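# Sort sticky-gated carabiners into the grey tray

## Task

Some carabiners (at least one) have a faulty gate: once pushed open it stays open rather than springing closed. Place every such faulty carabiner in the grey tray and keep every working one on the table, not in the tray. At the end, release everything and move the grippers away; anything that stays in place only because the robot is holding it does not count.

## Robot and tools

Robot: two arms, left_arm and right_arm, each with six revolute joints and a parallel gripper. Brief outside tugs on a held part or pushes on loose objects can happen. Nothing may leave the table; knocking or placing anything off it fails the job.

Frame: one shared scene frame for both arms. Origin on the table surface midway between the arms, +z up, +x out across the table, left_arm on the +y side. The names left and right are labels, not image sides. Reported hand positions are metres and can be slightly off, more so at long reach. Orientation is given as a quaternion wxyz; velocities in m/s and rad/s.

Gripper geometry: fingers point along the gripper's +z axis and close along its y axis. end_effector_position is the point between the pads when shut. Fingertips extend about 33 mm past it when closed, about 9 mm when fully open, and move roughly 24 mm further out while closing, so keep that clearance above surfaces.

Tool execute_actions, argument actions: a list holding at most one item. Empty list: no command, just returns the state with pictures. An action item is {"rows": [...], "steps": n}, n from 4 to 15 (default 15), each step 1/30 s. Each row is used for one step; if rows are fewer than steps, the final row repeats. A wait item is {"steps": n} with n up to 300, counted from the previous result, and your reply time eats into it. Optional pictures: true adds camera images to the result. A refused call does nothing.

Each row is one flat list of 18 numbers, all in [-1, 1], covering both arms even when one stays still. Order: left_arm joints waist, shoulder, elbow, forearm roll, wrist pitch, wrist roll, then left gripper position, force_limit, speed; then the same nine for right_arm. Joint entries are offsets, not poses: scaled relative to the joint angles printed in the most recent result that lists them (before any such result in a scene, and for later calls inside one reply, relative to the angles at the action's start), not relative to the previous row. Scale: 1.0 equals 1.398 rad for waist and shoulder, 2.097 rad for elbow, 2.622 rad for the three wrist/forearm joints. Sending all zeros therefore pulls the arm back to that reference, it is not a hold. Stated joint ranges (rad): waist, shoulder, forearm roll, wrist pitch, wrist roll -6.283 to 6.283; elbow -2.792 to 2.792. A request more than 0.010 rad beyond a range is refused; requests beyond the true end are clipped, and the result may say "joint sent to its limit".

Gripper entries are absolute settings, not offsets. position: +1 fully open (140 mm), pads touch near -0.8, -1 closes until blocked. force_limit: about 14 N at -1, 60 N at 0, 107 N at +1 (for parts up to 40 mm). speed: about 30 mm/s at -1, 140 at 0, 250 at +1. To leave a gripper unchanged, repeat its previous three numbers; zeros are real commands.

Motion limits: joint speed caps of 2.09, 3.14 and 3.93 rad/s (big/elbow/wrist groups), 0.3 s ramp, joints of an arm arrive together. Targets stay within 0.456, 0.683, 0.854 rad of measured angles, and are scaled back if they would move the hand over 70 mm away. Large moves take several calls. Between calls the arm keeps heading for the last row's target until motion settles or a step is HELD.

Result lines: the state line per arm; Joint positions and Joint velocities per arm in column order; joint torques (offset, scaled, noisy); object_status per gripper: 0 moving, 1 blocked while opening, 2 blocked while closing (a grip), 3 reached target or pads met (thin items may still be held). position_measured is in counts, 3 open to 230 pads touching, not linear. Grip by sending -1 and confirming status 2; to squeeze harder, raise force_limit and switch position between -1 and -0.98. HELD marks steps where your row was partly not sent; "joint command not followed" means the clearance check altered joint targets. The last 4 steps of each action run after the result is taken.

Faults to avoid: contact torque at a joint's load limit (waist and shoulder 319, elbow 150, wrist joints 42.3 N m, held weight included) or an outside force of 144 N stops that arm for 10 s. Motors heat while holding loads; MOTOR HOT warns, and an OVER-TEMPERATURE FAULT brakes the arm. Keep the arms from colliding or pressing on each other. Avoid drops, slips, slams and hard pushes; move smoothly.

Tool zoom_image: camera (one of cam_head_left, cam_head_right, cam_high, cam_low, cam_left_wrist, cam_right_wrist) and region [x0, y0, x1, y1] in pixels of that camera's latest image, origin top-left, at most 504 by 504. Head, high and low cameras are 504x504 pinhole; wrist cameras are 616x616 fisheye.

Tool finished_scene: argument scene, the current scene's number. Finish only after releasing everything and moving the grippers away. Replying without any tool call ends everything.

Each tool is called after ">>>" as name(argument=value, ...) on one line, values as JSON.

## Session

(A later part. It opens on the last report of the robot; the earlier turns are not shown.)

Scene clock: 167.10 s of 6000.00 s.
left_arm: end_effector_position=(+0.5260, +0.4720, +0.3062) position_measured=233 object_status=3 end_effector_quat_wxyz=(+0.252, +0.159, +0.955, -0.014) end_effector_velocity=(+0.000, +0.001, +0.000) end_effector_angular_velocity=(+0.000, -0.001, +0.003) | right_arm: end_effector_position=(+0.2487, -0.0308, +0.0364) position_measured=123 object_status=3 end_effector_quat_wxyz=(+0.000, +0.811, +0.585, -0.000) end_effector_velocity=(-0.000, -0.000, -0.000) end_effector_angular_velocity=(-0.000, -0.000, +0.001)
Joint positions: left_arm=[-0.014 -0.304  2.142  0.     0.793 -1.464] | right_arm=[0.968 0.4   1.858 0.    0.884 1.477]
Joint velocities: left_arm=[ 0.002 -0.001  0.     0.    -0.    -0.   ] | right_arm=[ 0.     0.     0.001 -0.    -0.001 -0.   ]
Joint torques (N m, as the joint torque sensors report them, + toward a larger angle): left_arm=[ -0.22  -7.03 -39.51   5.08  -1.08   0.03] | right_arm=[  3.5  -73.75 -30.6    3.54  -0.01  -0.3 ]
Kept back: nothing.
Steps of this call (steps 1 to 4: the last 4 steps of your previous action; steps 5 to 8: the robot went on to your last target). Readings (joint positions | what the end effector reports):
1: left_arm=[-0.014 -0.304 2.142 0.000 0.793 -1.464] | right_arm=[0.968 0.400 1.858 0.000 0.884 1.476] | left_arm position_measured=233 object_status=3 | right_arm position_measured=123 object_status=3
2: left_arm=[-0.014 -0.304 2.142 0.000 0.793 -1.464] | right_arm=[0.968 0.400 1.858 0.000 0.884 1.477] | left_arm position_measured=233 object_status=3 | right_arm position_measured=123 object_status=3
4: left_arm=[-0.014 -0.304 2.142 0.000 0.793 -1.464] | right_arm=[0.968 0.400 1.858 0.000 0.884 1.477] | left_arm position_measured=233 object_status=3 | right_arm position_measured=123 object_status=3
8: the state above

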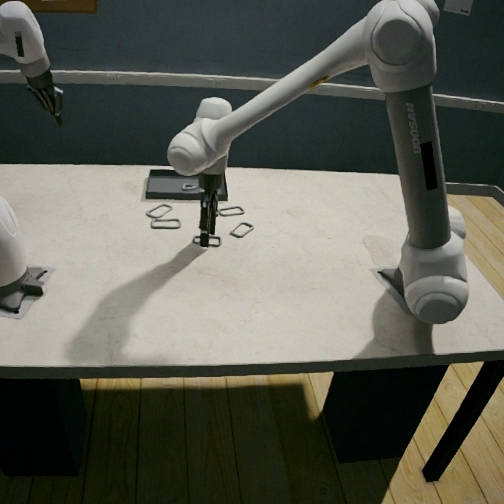

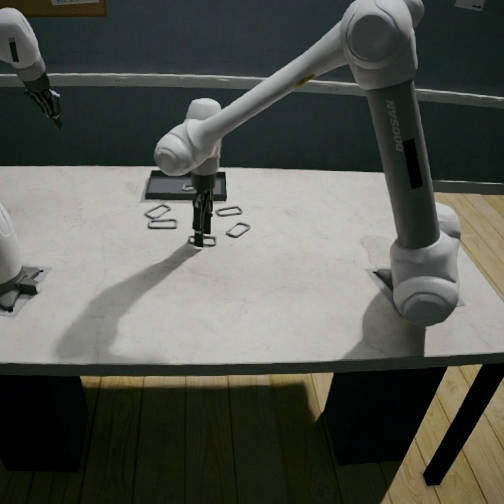

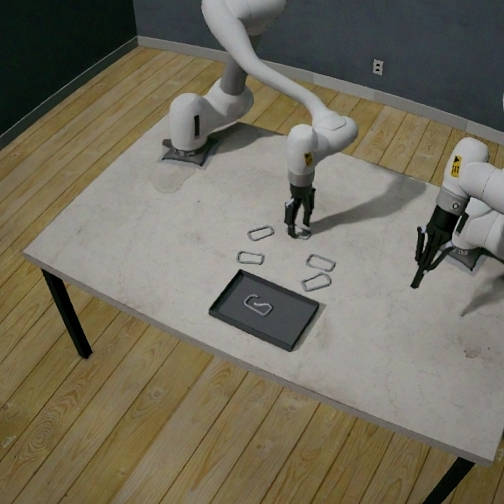

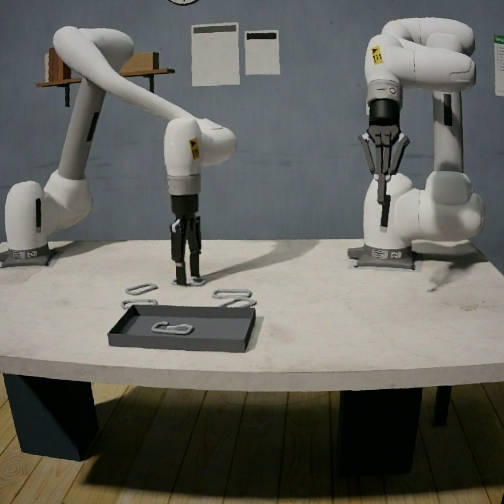

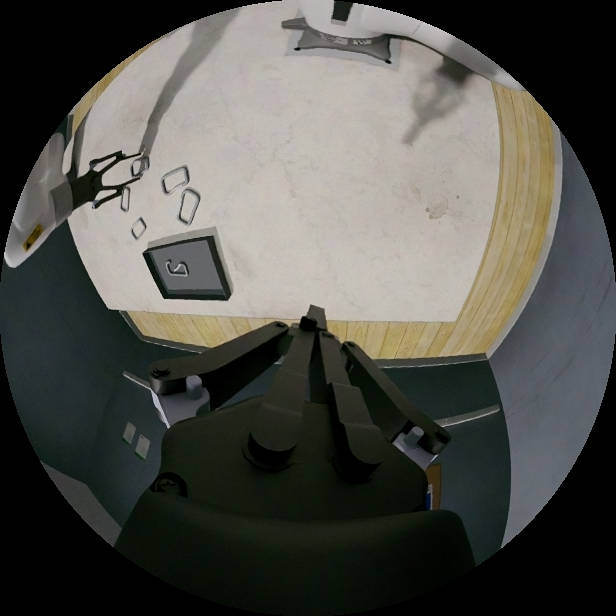

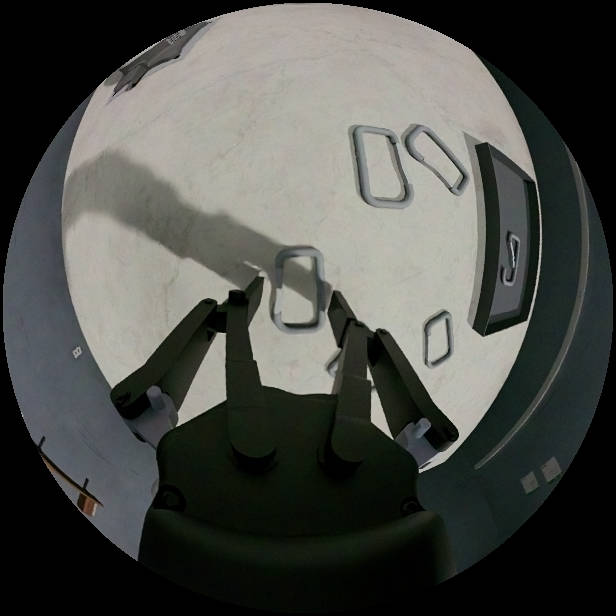

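>>> execute_actions(actions=[{"rows":[[0,0,0,0,0,0,-0.9,0,1,0,0,0,0,0,0,-0.36,-0.9,-0.7]],"steps":15}], pictures=false)

>>> execute_actions(actions=[{"steps":8}], pictures=false)

>>> execute_actions(actions=[{"rows":[[0,0,0,0,0,0,-0.9,0,1,0,-0.001,-0.0004,0,0.0008,0,-0.37,-0.9,-0.7]],"steps":12}], pictures=false)

>>> execute_actions(actions=[{"rows":[[0,0,0,0,0,0,-0.9,0,1,0,-0.001,-0.0004,0,0.0008,0,-0.36,-0.7,-0.7]],"steps":15}], pictures=true)

>>> zoom_image(camera="cam_right_wrist", region=[200,200,400,400])

Scene clock: 167.77 s of 6000.00 s.
left_arm: end_effector_position=(+0.5260, +0.4720, +0.3062) position_measured=233 object_status=3 end_effector_quat_wxyz=(+0.252, +0.159, +0.955, -0.014) end_effector_velocity=(+0.000, -0.000, -0.001) end_effector_angular_velocity=(+0.001, +0.001, -0.001) | right_arm: end_effector_position=(+0.2487, -0.0309, +0.0363) position_measured=151 object_status=0 end_effector_quat_wxyz=(+0.000, +0.811, +0.585, -0.000) end_effector_velocity=(+0.000, +0.000, +0.001) end_effector_angular_velocity=(+0.001, -0.000, -0.000)
Joint positions: left_arm=[-0.014 -0.304  2.142  0.     0.793 -1.464] | right_arm=[0.968 0.4   1.858 0.    0.884 1.477]
Joint velocities: left_arm=[-0.001  0.001  0.     0.001 -0.    -0.001] | right_arm=[ 0.    -0.001 -0.     0.    -0.     0.   ]
Joint torques (N m, as the joint torque sensors report them, + toward a larger angle): left_arm=[  0.24  -7.17 -39.97   5.04  -1.02  -0.01] | right_arm=[  3.04 -64.09 -25.87   3.55  -0.57  -0.24]
Steps of this call (steps 1 to 9: the robot went on to your last target; steps 10 to 20: the first 11 steps of this action). Readings (joint positions | what the end effector reports):
10: left_arm=[-0.014 -0.304 2.142 0.000 0.793 -1.464] | right_arm=[0.968 0.400 1.858 0.000 0.884 1.477] | left_arm position_measured=233 object_status=3 | right_arm position_measured=123 object_status=0
11: left_arm=[-0.014 -0.304 2.142 0.000 0.793 -1.464] | right_arm=[0.968 0.400 1.858 0.000 0.884 1.477] | left_arm position_measured=233 object_status=3 | right_arm position_measured=124 object_status=0
13: left_arm=[-0.014 -0.304 2.142 0.000 0.793 -1.464] | right_arm=[0.968 0.400 1.858 0.000 0.884 1.477] | left_arm position_measured=233 object_status=3 | right_arm position_measured=131 object_status=0
17: left_arm=[-0.014 -0.304 2.142 0.000 0.793 -1.464] | right_arm=[0.968 0.400 1.858 0.000 0.884 1.477] | left_arm position_measured=233 object_status=3 | right_arm position_measured=144 object_status=0
20: the state above

Scene clock: 168.03 s of 6000.00 s.
left_arm: end_effector_position=(+0.5260, +0.4720, +0.3062) position_measured=233 object_status=3 end_effector_quat_wxyz=(+0.252, +0.159, +0.955, -0.014) end_effector_velocity=(-0.000, +0.000, +0.000) end_effector_angular_velocity=(+0.001, -0.001, -0.001) | right_arm: end_effector_position=(+0.2487, -0.0309, +0.0363) position_measured=151 object_status=2 end_effector_quat_wxyz=(+0.000, +0.811, +0.585, -0.000) end_effector_velocity=(+0.000, -0.000, +0.000) end_effector_angular_velocity=(-0.000, +0.000, -0.001)
Joint positions: left_arm=[-0.014 -0.304  2.142  0.     0.793 -1.464] | right_arm=[0.968 0.4   1.858 0.    0.884 1.477]
Joint velocities: left_arm=[ 0.    -0.     0.     0.001 -0.     0.001] | right_arm=[-0.  0. -0.  0.  0.  0.]
Joint torques (N m, as the joint torque sensors report them, + toward a larger angle): left_arm=[  0.25  -7.03 -39.49   5.14  -1.06  -0.01] | right_arm=[  2.78 -64.6  -25.86   3.04  -0.32  -0.14]
Kept back: nothing.
Steps of this call (steps 1 to 4: the last 4 steps of your previous action; steps 5 to 8: the robot went on to your last target). Readings (joint positions | what the end effector reports):
1: left_arm=[-0.014 -0.304 2.142 0.000 0.793 -1.464] | right_arm=[0.968 0.400 1.858 0.000 0.884 1.477] | left_arm position_measured=233 object_status=3 | right_arm position_measured=151 object_status=0
2: left_arm=[-0.014 -0.304 2.142 0.000 0.793 -1.464] | right_arm=[0.968 0.400 1.858 0.000 0.884 1.477] | left_arm position_measured=233 object_status=3 | right_arm position_measured=151 object_status=0
4: left_arm=[-0.014 -0.304 2.142 0.000 0.793 -1.464] | right_arm=[0.968 0.400 1.858 0.000 0.884 1.477] | left_arm position_measured=233 object_status=3 | right_arm position_measured=151 object_status=2
8: the state above

Scene clock: 168.30 s of 6000.00 s.
left_arm: end_effector_position=(+0.5260, +0.4720, +0.3062) position_measured=233 object_status=3 end_effector_quat_wxyz=(+0.252, +0.159, +0.955, -0.014) end_effector_velocity=(-0.000, -0.000, +0.000) end_effector_angular_velocity=(+0.000, -0.000, -0.001) | right_arm: end_effector_position=(+0.2487, -0.0309, +0.0374) position_measured=153 object_status=0 end_effector_quat_wxyz=(+0.000, +0.811, +0.585, -0.000) end_effector_velocity=(+0.000, +0.001, +0.003) end_effector_angular_velocity=(+0.003, -0.001, +0.000)
Joint positions: left_arm=[-0.014 -0.304  2.142  0.     0.793 -1.464] | right_arm=[0.968 0.399 1.857 0.    0.886 1.477]
Joint velocities: left_arm=[-0.    -0.    -0.    -0.     0.     0.001] | right_arm=[ 0.    -0.002 -0.002  0.     0.002 -0.   ]
Joint torques (N m, as the joint torque sensors report them, + toward a larger angle): left_arm=[ -0.51  -8.35 -39.56   5.05  -1.02   0.06] | right_arm=[  3.4  -74.5  -30.46   3.67  -0.26  -0.24]
Steps of this call (steps 1 to 8: the first 8 steps of this action). Readings (joint positions | what the end effector reports):
1: left_arm=[-0.014 -0.304 2.142 0.000 0.793 -1.464] | right_arm=[0.968 0.400 1.858 0.000 0.884 1.477] | left_arm position_measured=233 object_status=3 | right_arm position_measured=151 object_status=0
2: left_arm=[-0.014 -0.304 2.142 0.000 0.793 -1.464] | right_arm=[0.968 0.400 1.858 0.000 0.884 1.477] | left_arm position_measured=233 object_status=3 | right_arm position_measured=151 object_status=0
4: left_arm=[-0.014 -0.304 2.142 0.000 0.793 -1.464] | right_arm=[0.968 0.400 1.858 0.000 0.885 1.477] | left_arm position_measured=233 object_status=3 | right_arm position_measured=152 object_status=0
8: the state above

Scene clock: 168.80 s of 6000.00 s.
left_arm: end_effector_position=(+0.5260, +0.4720, +0.3062) position_measured=233 object_status=3 end_effector_quat_wxyz=(+0.252, +0.159, +0.955, -0.014) end_effector_velocity=(+0.000, -0.001, -0.001) end_effector_angular_velocity=(-0.001, +0.001, -0.001) | right_arm: end_effector_position=(+0.2487, -0.0308, +0.0389) position_measured=174 object_status=3 end_effector_quat_wxyz=(+0.000, +0.811, +0.585, -0.000) end_effector_velocity=(+0.000, -0.000, -0.001) end_effector_angular_velocity=(-0.002, +0.001, -0.001)
Joint positions: left_arm=[-0.014 -0.304  2.142  0.     0.793 -1.464] | right_arm=[ 0.968  0.398  1.856 -0.     0.888  1.477]
Joint velocities: left_arm=[-0.002  0.001  0.    -0.    -0.    -0.001] | right_arm=[-0.     0.002 -0.     0.     0.    -0.   ]
Joint torques (N m, as the joint torque sensors report them, + toward a larger angle): left_arm=[ -0.32  -7.17 -39.58   5.07  -1.12   0.09] | right_arm=[  4.11 -76.85 -30.44   3.52  -0.37  -0.37]
Steps of this call (steps 1 to 4: the last 4 steps of your previous action; steps 5 to 15: the first 11 steps of this action, its rows measured from where the robot was after step 4). Readings (joint positions | what the end effector reports):
4: left_arm=[-0.014 -0.304 2.142 0.000 0.793 -1.464] | right_arm=[0.968 0.399 1.857 0.000 0.886 1.477] | left_arm position_measured=233 object_status=3 | right_arm position_measured=153 object_status=2
5: left_arm=[-0.014 -0.304 2.142 0.000 0.793 -1.464] | right_arm=[0.968 0.399 1.857 0.000 0.886 1.477] | left_arm position_measured=233 object_status=3 | right_arm position_measured=153 object_status=0
6: left_arm=[-0.014 -0.304 2.142 0.000 0.793 -1.464] | right_arm=[0.968 0.398 1.857 -0.000 0.886 1.477] | left_arm position_measured=233 object_status=3 | right_arm position_measured=166 object_status=0
8: left_arm=[-0.014 -0.304 2.142 0.000 0.793 -1.464] | right_arm=[0.968 0.398 1.857 -0.000 0.887 1.477] | left_arm position_measured=233 object_status=3 | right_arm position_measured=174 object_status=0
12: left_arm=[-0.014 -0.304 2.142 0.000 0.793 -1.464] | right_arm=[0.968 0.398 1.856 -0.000 0.888 1.477] | left_arm position_measured=233 object_status=3 | right_arm position_measured=174 object_status=3
15: the state above

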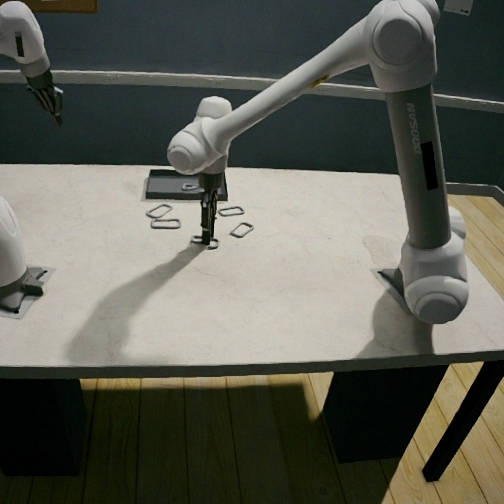

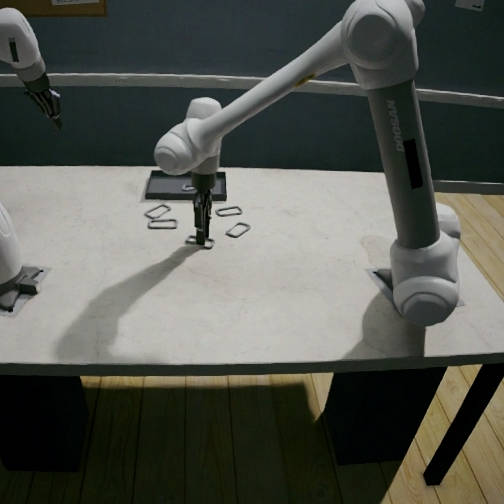

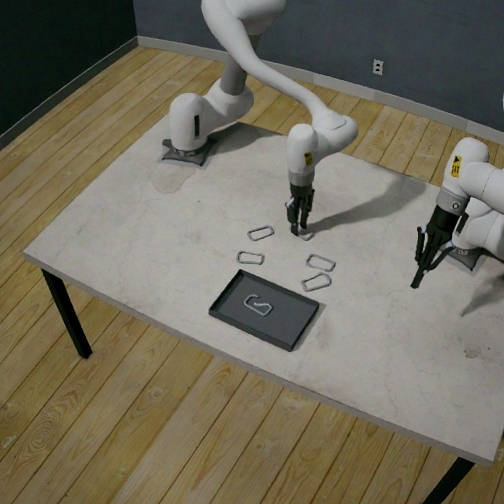

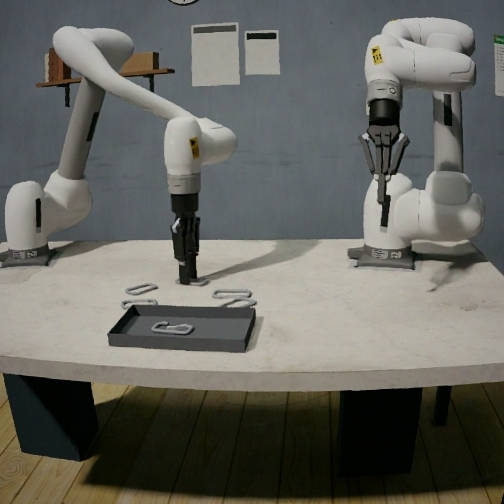

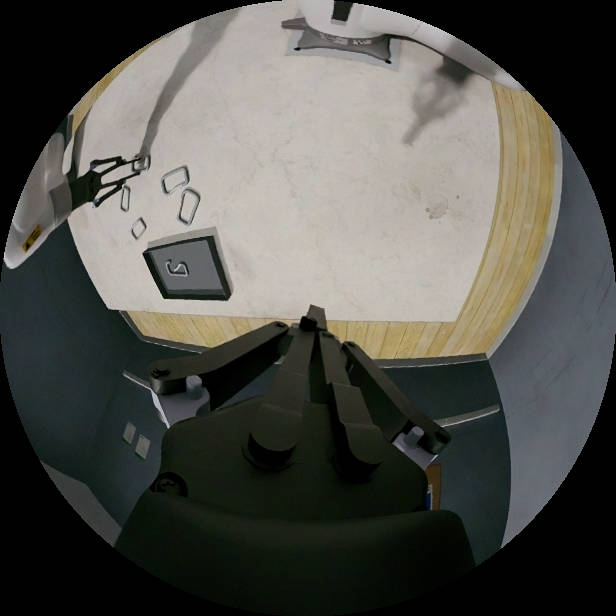

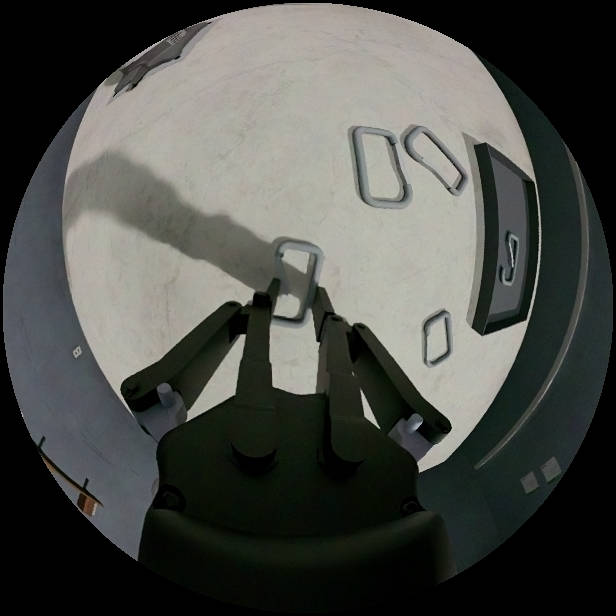

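Region (200, 200, 400, 400) of cam_right_wrist's 616x616 image, scaled by 2.520, with more detail than that image has.

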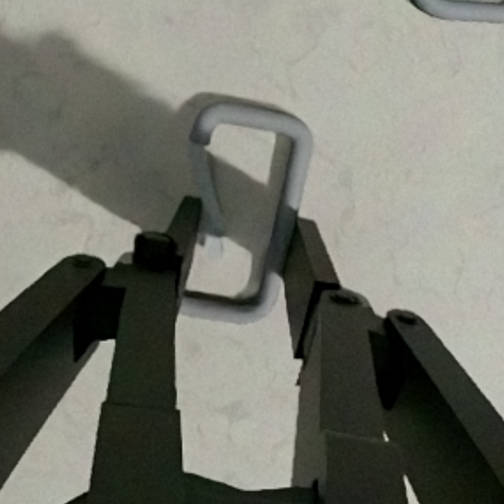

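Swung. Open.

>>> execute_actions(actions=[{"rows":[[0,0,0,0,0,0,-0.9,0,1,0,0,0,0,0,0,0.05,-0.7,-0.2]],"steps":15}], pictures=false)

>>> execute_actions(actions=[{"steps":10}], pictures=true)

>>> zoom_image(camera="cam_right_wrist", region=[200,200,400,400])

Scene clock: 173.10 s of 6000.00 s.
left_arm: end_effector_position=(+0.5260, +0.4720, +0.3062) position_measured=233 object_status=3 end_effector_quat_wxyz=(+0.252, +0.159, +0.955, -0.014) end_effector_velocity=(-0.000, -0.001, -0.000) end_effector_angular_velocity=(-0.000, +0.000, -0.001) | right_arm: end_effector_position=(+0.2487, -0.0308, +0.0389) position_measured=123 object_status=0 end_effector_quat_wxyz=(-0.000, +0.811, +0.585, -0.000) end_effector_velocity=(-0.000, -0.000, +0.000) end_effector_angular_velocity=(+0.000, +0.000, +0.000)
Joint positions: left_arm=[-0.014 -0.304  2.142  0.     0.793 -1.464] | right_arm=[0.968 0.397 1.856 0.    0.888 1.477]
Joint velocities: left_arm=[-0.002  0.    -0.    -0.     0.    -0.001] | right_arm=[-0.    -0.001  0.     0.     0.    -0.001]
Joint torques (N m, as the joint torque sensors report them, + toward a larger angle): left_arm=[ -0.43  -8.05 -39.31   5.08  -1.02  -0.08] | right_arm=[  1.17 -73.88 -31.47   3.53  -0.2   -0.37]
Steps of this call (steps 1 to 4: the last 4 steps of your previous action; steps 5 to 15: the robot went on to your last target; steps 16 to 90: nothing new was sent; then 0.93 s passed at rest; steps 91 to 101: the first 11 steps of this action). Readings (joint positions | what the end effector reports):
91: left_arm=[-0.014 -0.304 2.142 0.000 0.793 -1.464] | right_arm=[0.968 0.397 1.856 0.000 0.888 1.477] | left_arm position_measured=233 object_status=3 | right_arm position_measured=174 object_status=0
92: left_arm=[-0.014 -0.304 2.142 0.000 0.793 -1.464] | right_arm=[0.968 0.397 1.856 0.000 0.888 1.477] | left_arm position_measured=233 object_status=3 | right_arm position_measured=172 object_status=0
94: left_arm=[-0.014 -0.304 2.142 0.000 0.793 -1.464] | right_arm=[0.968 0.397 1.856 0.000 0.888 1.477] | left_arm position_measured=233 object_status=3 | right_arm position_measured=159 object_status=0
98: left_arm=[-0.014 -0.304 2.142 0.000 0.793 -1.464] | right_arm=[0.968 0.397 1.856 0.000 0.888 1.477] | left_arm position_measured=233 object_status=3 | right_arm position_measured=133 object_status=0
101: the state above

Scene clock: 173.43 s of 6000.00 s.
left_arm: end_effector_position=(+0.5260, +0.4720, +0.3062) position_measured=233 object_status=3 end_effector_quat_wxyz=(+0.252, +0.159, +0.955, -0.014) end_effector_velocity=(+0.000, +0.000, +0.000) end_effector_angular_velocity=(-0.000, -0.000, +0.002) | right_arm: end_effector_position=(+0.2487, -0.0308, +0.0389) position_measured=123 object_status=3 end_effector_quat_wxyz=(+0.000, +0.811, +0.585, -0.000) end_effector_velocity=(+0.000, +0.000, +0.000) end_effector_angular_velocity=(-0.000, -0.001, +0.000)
Joint positions: left_arm=[-0.014 -0.304  2.142  0.     0.793 -1.464] | right_arm=[ 0.968  0.397  1.856 -0.     0.888  1.477]
Joint velocities: left_arm=[ 0.001 -0.    -0.     0.    -0.    -0.001] | right_arm=[ 0.     0.    -0.    -0.001  0.     0.   ]
Joint torques (N m, as the joint torque sensors report them, + toward a larger angle): left_arm=[  0.23  -7.51 -39.42   5.03  -1.08  -0.03] | right_arm=[  5.79 -74.54 -30.47   3.6   -0.23  -0.5 ]
Kept back: nothing.
Steps of this call (steps 1 to 4: the last 4 steps of your previous action; steps 5 to 10: the robot went on to your last target). Readings (joint positions | what the end effector reports):
1: left_arm=[-0.014 -0.304 2.142 0.000 0.793 -1.464] | right_arm=[0.968 0.397 1.856 0.000 0.888 1.477] | left_arm position_measured=233 object_status=3 | right_arm position_measured=123 object_status=0
2: left_arm=[-0.014 -0.304 2.142 0.000 0.793 -1.464] | right_arm=[0.968 0.397 1.856 0.000 0.888 1.477] | left_arm position_measured=233 object_status=3 | right_arm position_measured=123 object_status=0
4: left_arm=[-0.014 -0.304 2.142 0.000 0.793 -1.464] | right_arm=[0.968 0.397 1.856 0.000 0.888 1.477] | left_arm position_measured=233 object_status=3 | right_arm position_measured=123 object_status=0
8: left_arm=[-0.014 -0.304 2.142 0.000 0.793 -1.464] | right_arm=[0.968 0.397 1.856 0.000 0.888 1.477] | left_arm position_measured=233 object_status=3 | right_arm position_measured=123 object_status=3
10: the state above

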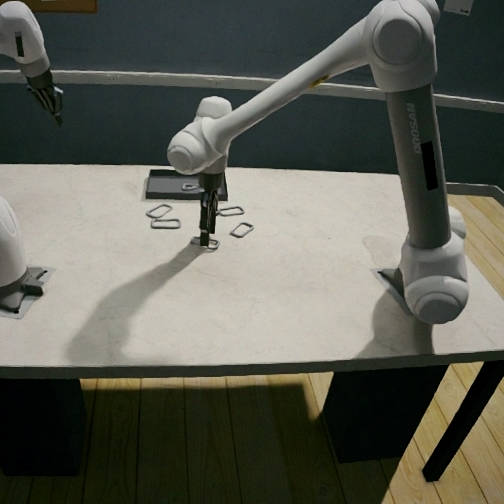

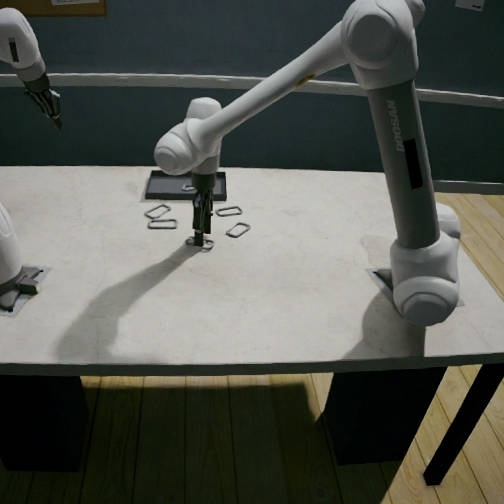

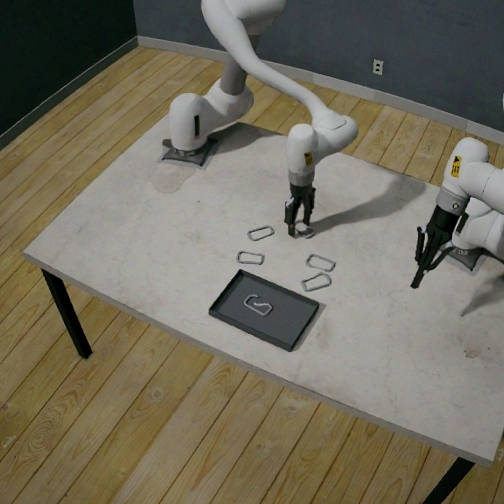

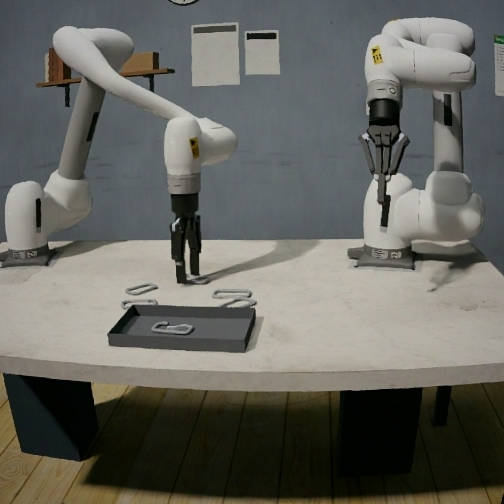

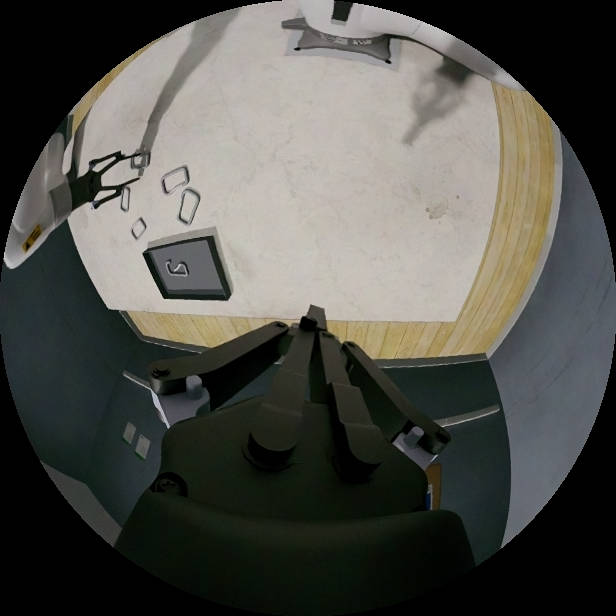

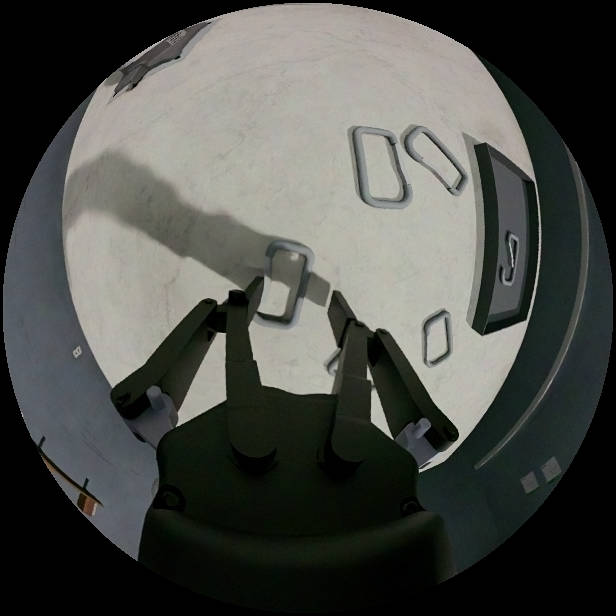

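Region (200, 200, 400, 400) of cam_right_wrist's 616x616 image, scaled by 2.520, with more detail than that image has.

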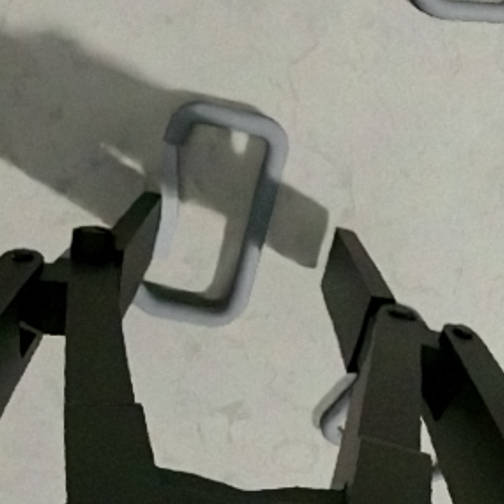

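>>> execute_actions(actions=[{"rows":[[0,0,0,0,0,0,-0.9,0,1,0,-0.03,-0.013,0,0.026,0,0.05,-0.7,0]],"steps":15}], pictures=false)

>>> execute_actions(actions=[{"steps":8}], pictures=true)

>>> zoom_image(camera="cam_right_wrist", region=[200,200,400,400])

Scene clock: 174.00 s of 6000.00 s.
left_arm: end_effector_position=(+0.5260, +0.4720, +0.3062) position_measured=233 object_status=3 end_effector_quat_wxyz=(+0.252, +0.159, +0.955, -0.014) end_effector_velocity=(+0.000, -0.001, -0.001) end_effector_angular_velocity=(+0.001, +0.002, -0.003) | right_arm: end_effector_position=(+0.2485, -0.0313, +0.0787) position_measured=123 object_status=3 end_effector_quat_wxyz=(-0.000, +0.811, +0.585, +0.000) end_effector_velocity=(-0.000, -0.000, +0.005) end_effector_angular_velocity=(-0.002, +0.001, -0.001)
Joint positions: left_arm=[-0.014 -0.304  2.142  0.     0.793 -1.464] | right_arm=[ 0.968  0.356  1.829 -0.     0.955  1.477]
Joint velocities: left_arm=[-0.002  0.002 -0.    -0.     0.     0.001] | right_arm=[ 0.    -0.004 -0.005  0.001  0.011  0.001]
Joint torques (N m, as the joint torque sensors report them, + toward a larger angle): left_arm=[ -0.1   -7.23 -39.66   5.09  -1.15  -0.01] | right_arm=[  2.84 -69.8  -32.06   3.36  -0.12  -0.51]
Steps of this call (steps 1 to 6: the robot went on to your last target; steps 7 to 17: the first 11 steps of this action). Readings (joint positions | what the end effector reports):
7: left_arm=[-0.014 -0.304 2.142 0.000 0.793 -1.464] | right_arm=[0.968 0.397 1.856 -0.000 0.888 1.477] | left_arm position_measured=233 object_status=3 | right_arm position_measured=123 object_status=3
8: left_arm=[-0.014 -0.304 2.142 0.000 0.793 -1.464] | right_arm=[0.968 0.394 1.854 -0.000 0.894 1.477] | left_arm position_measured=233 object_status=3 | right_arm position_measured=123 object_status=3
10: left_arm=[-0.014 -0.304 2.142 0.000 0.793 -1.464] | right_arm=[0.968 0.373 1.840 -0.000 0.927 1.477] | left_arm position_measured=233 object_status=3 | right_arm position_measured=123 object_status=3
14: left_arm=[-0.014 -0.304 2.142 0.000 0.793 -1.464] | right_arm=[0.968 0.357 1.830 -0.000 0.953 1.477] | left_arm position_measured=233 object_status=3 | right_arm position_measured=123 object_status=3
17: the state above

Scene clock: 174.27 s of 6000.00 s.
left_arm: end_effector_position=(+0.5260, +0.4720, +0.3062) position_measured=233 object_status=3 end_effector_quat_wxyz=(+0.252, +0.159, +0.955, -0.014) end_effector_velocity=(+0.000, +0.001, -0.000) end_effector_angular_velocity=(+0.002, +0.000, +0.001) | right_arm: end_effector_position=(+0.2485, -0.0312, +0.0793) position_measured=123 object_status=3 end_effector_quat_wxyz=(-0.000, +0.811, +0.585, +0.000) end_effector_velocity=(-0.001, -0.000, -0.001) end_effector_angular_velocity=(-0.002, +0.001, -0.000)
Joint positions: left_arm=[-0.014 -0.304  2.142  0.     0.793 -1.464] | right_arm=[ 0.968  0.356  1.829 -0.     0.956  1.477]
Joint velocities: left_arm=[0.002 0.    0.    0.001 0.    0.001] | right_arm=[0.001 0.001 0.    0.001 0.    0.   ]
Joint torques (N m, as the joint torque sensors report them, + toward a larger angle): left_arm=[ -0.66  -7.32 -39.57   5.14  -1.05   0.06] | right_arm=[  2.62 -71.22 -32.33   3.79  -0.27  -0.33]
Kept back: nothing.
Steps of this call (steps 1 to 4: the last 4 steps of your previous action; steps 5 to 8: the robot went on to your last target). Readings (joint positions | what the end effector reports):
1: left_arm=[-0.014 -0.304 2.142 0.000 0.793 -1.464] | right_arm=[0.968 0.356 1.829 -0.000 0.956 1.477] | left_arm position_measured=233 object_status=3 | right_arm position_measured=123 object_status=3
2: left_arm=[-0.014 -0.304 2.142 0.000 0.793 -1.464] | right_arm=[0.968 0.356 1.829 -0.000 0.956 1.477] | left_arm position_measured=233 object_status=3 | right_arm position_measured=123 object_status=3
4: left_arm=[-0.014 -0.304 2.142 0.000 0.793 -1.464] | right_arm=[0.968 0.356 1.829 -0.000 0.956 1.477] | left_arm position_measured=233 object_status=3 | right_arm position_measured=123 object_status=3
8: the state above

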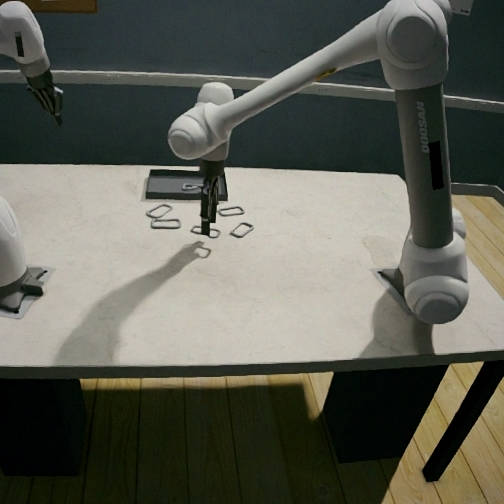

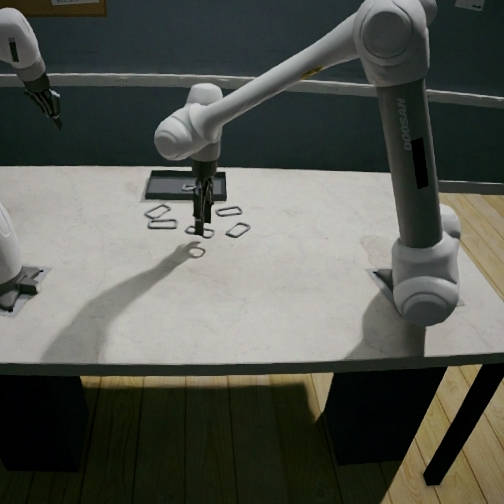

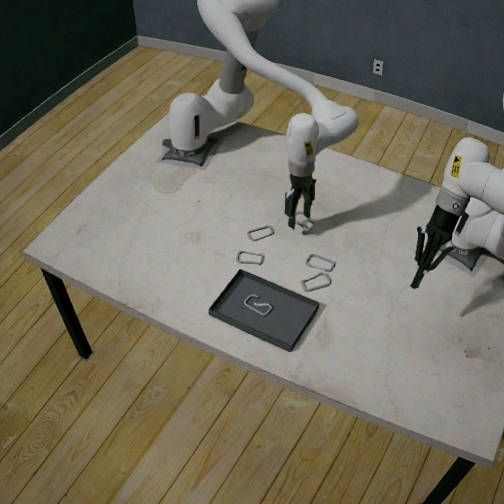

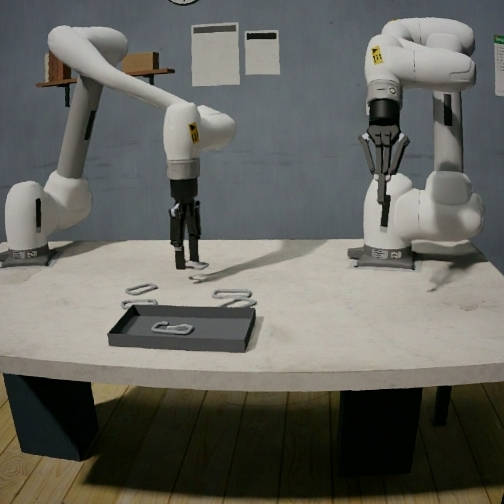

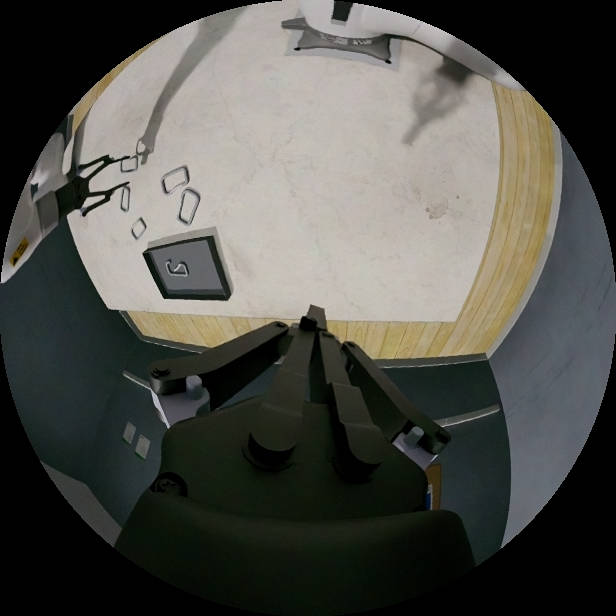

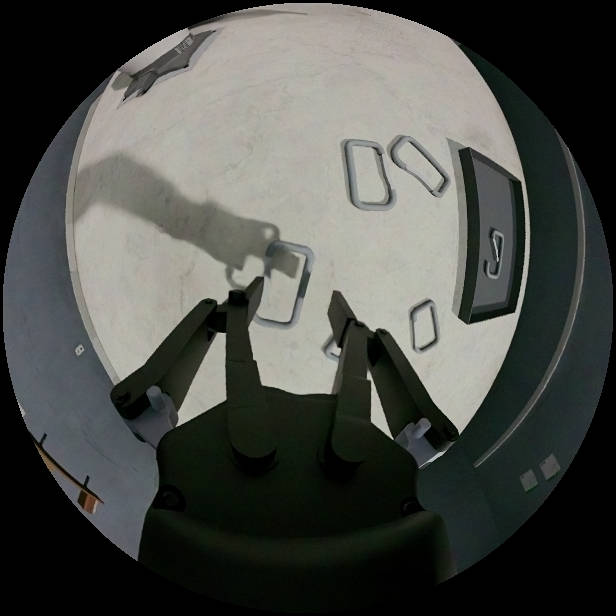

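Region (200, 200, 400, 400) of cam_right_wrist's 616x616 image, scaled by 2.520, with more detail than that image has.

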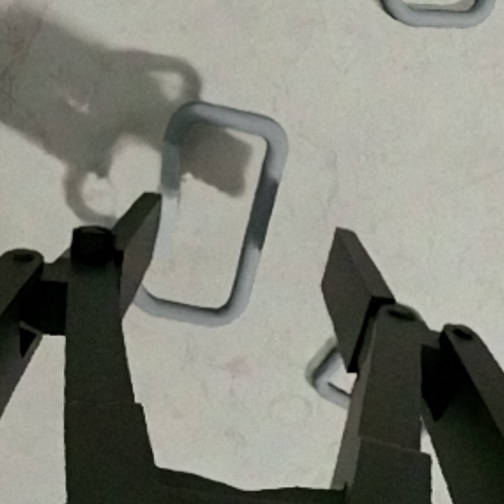

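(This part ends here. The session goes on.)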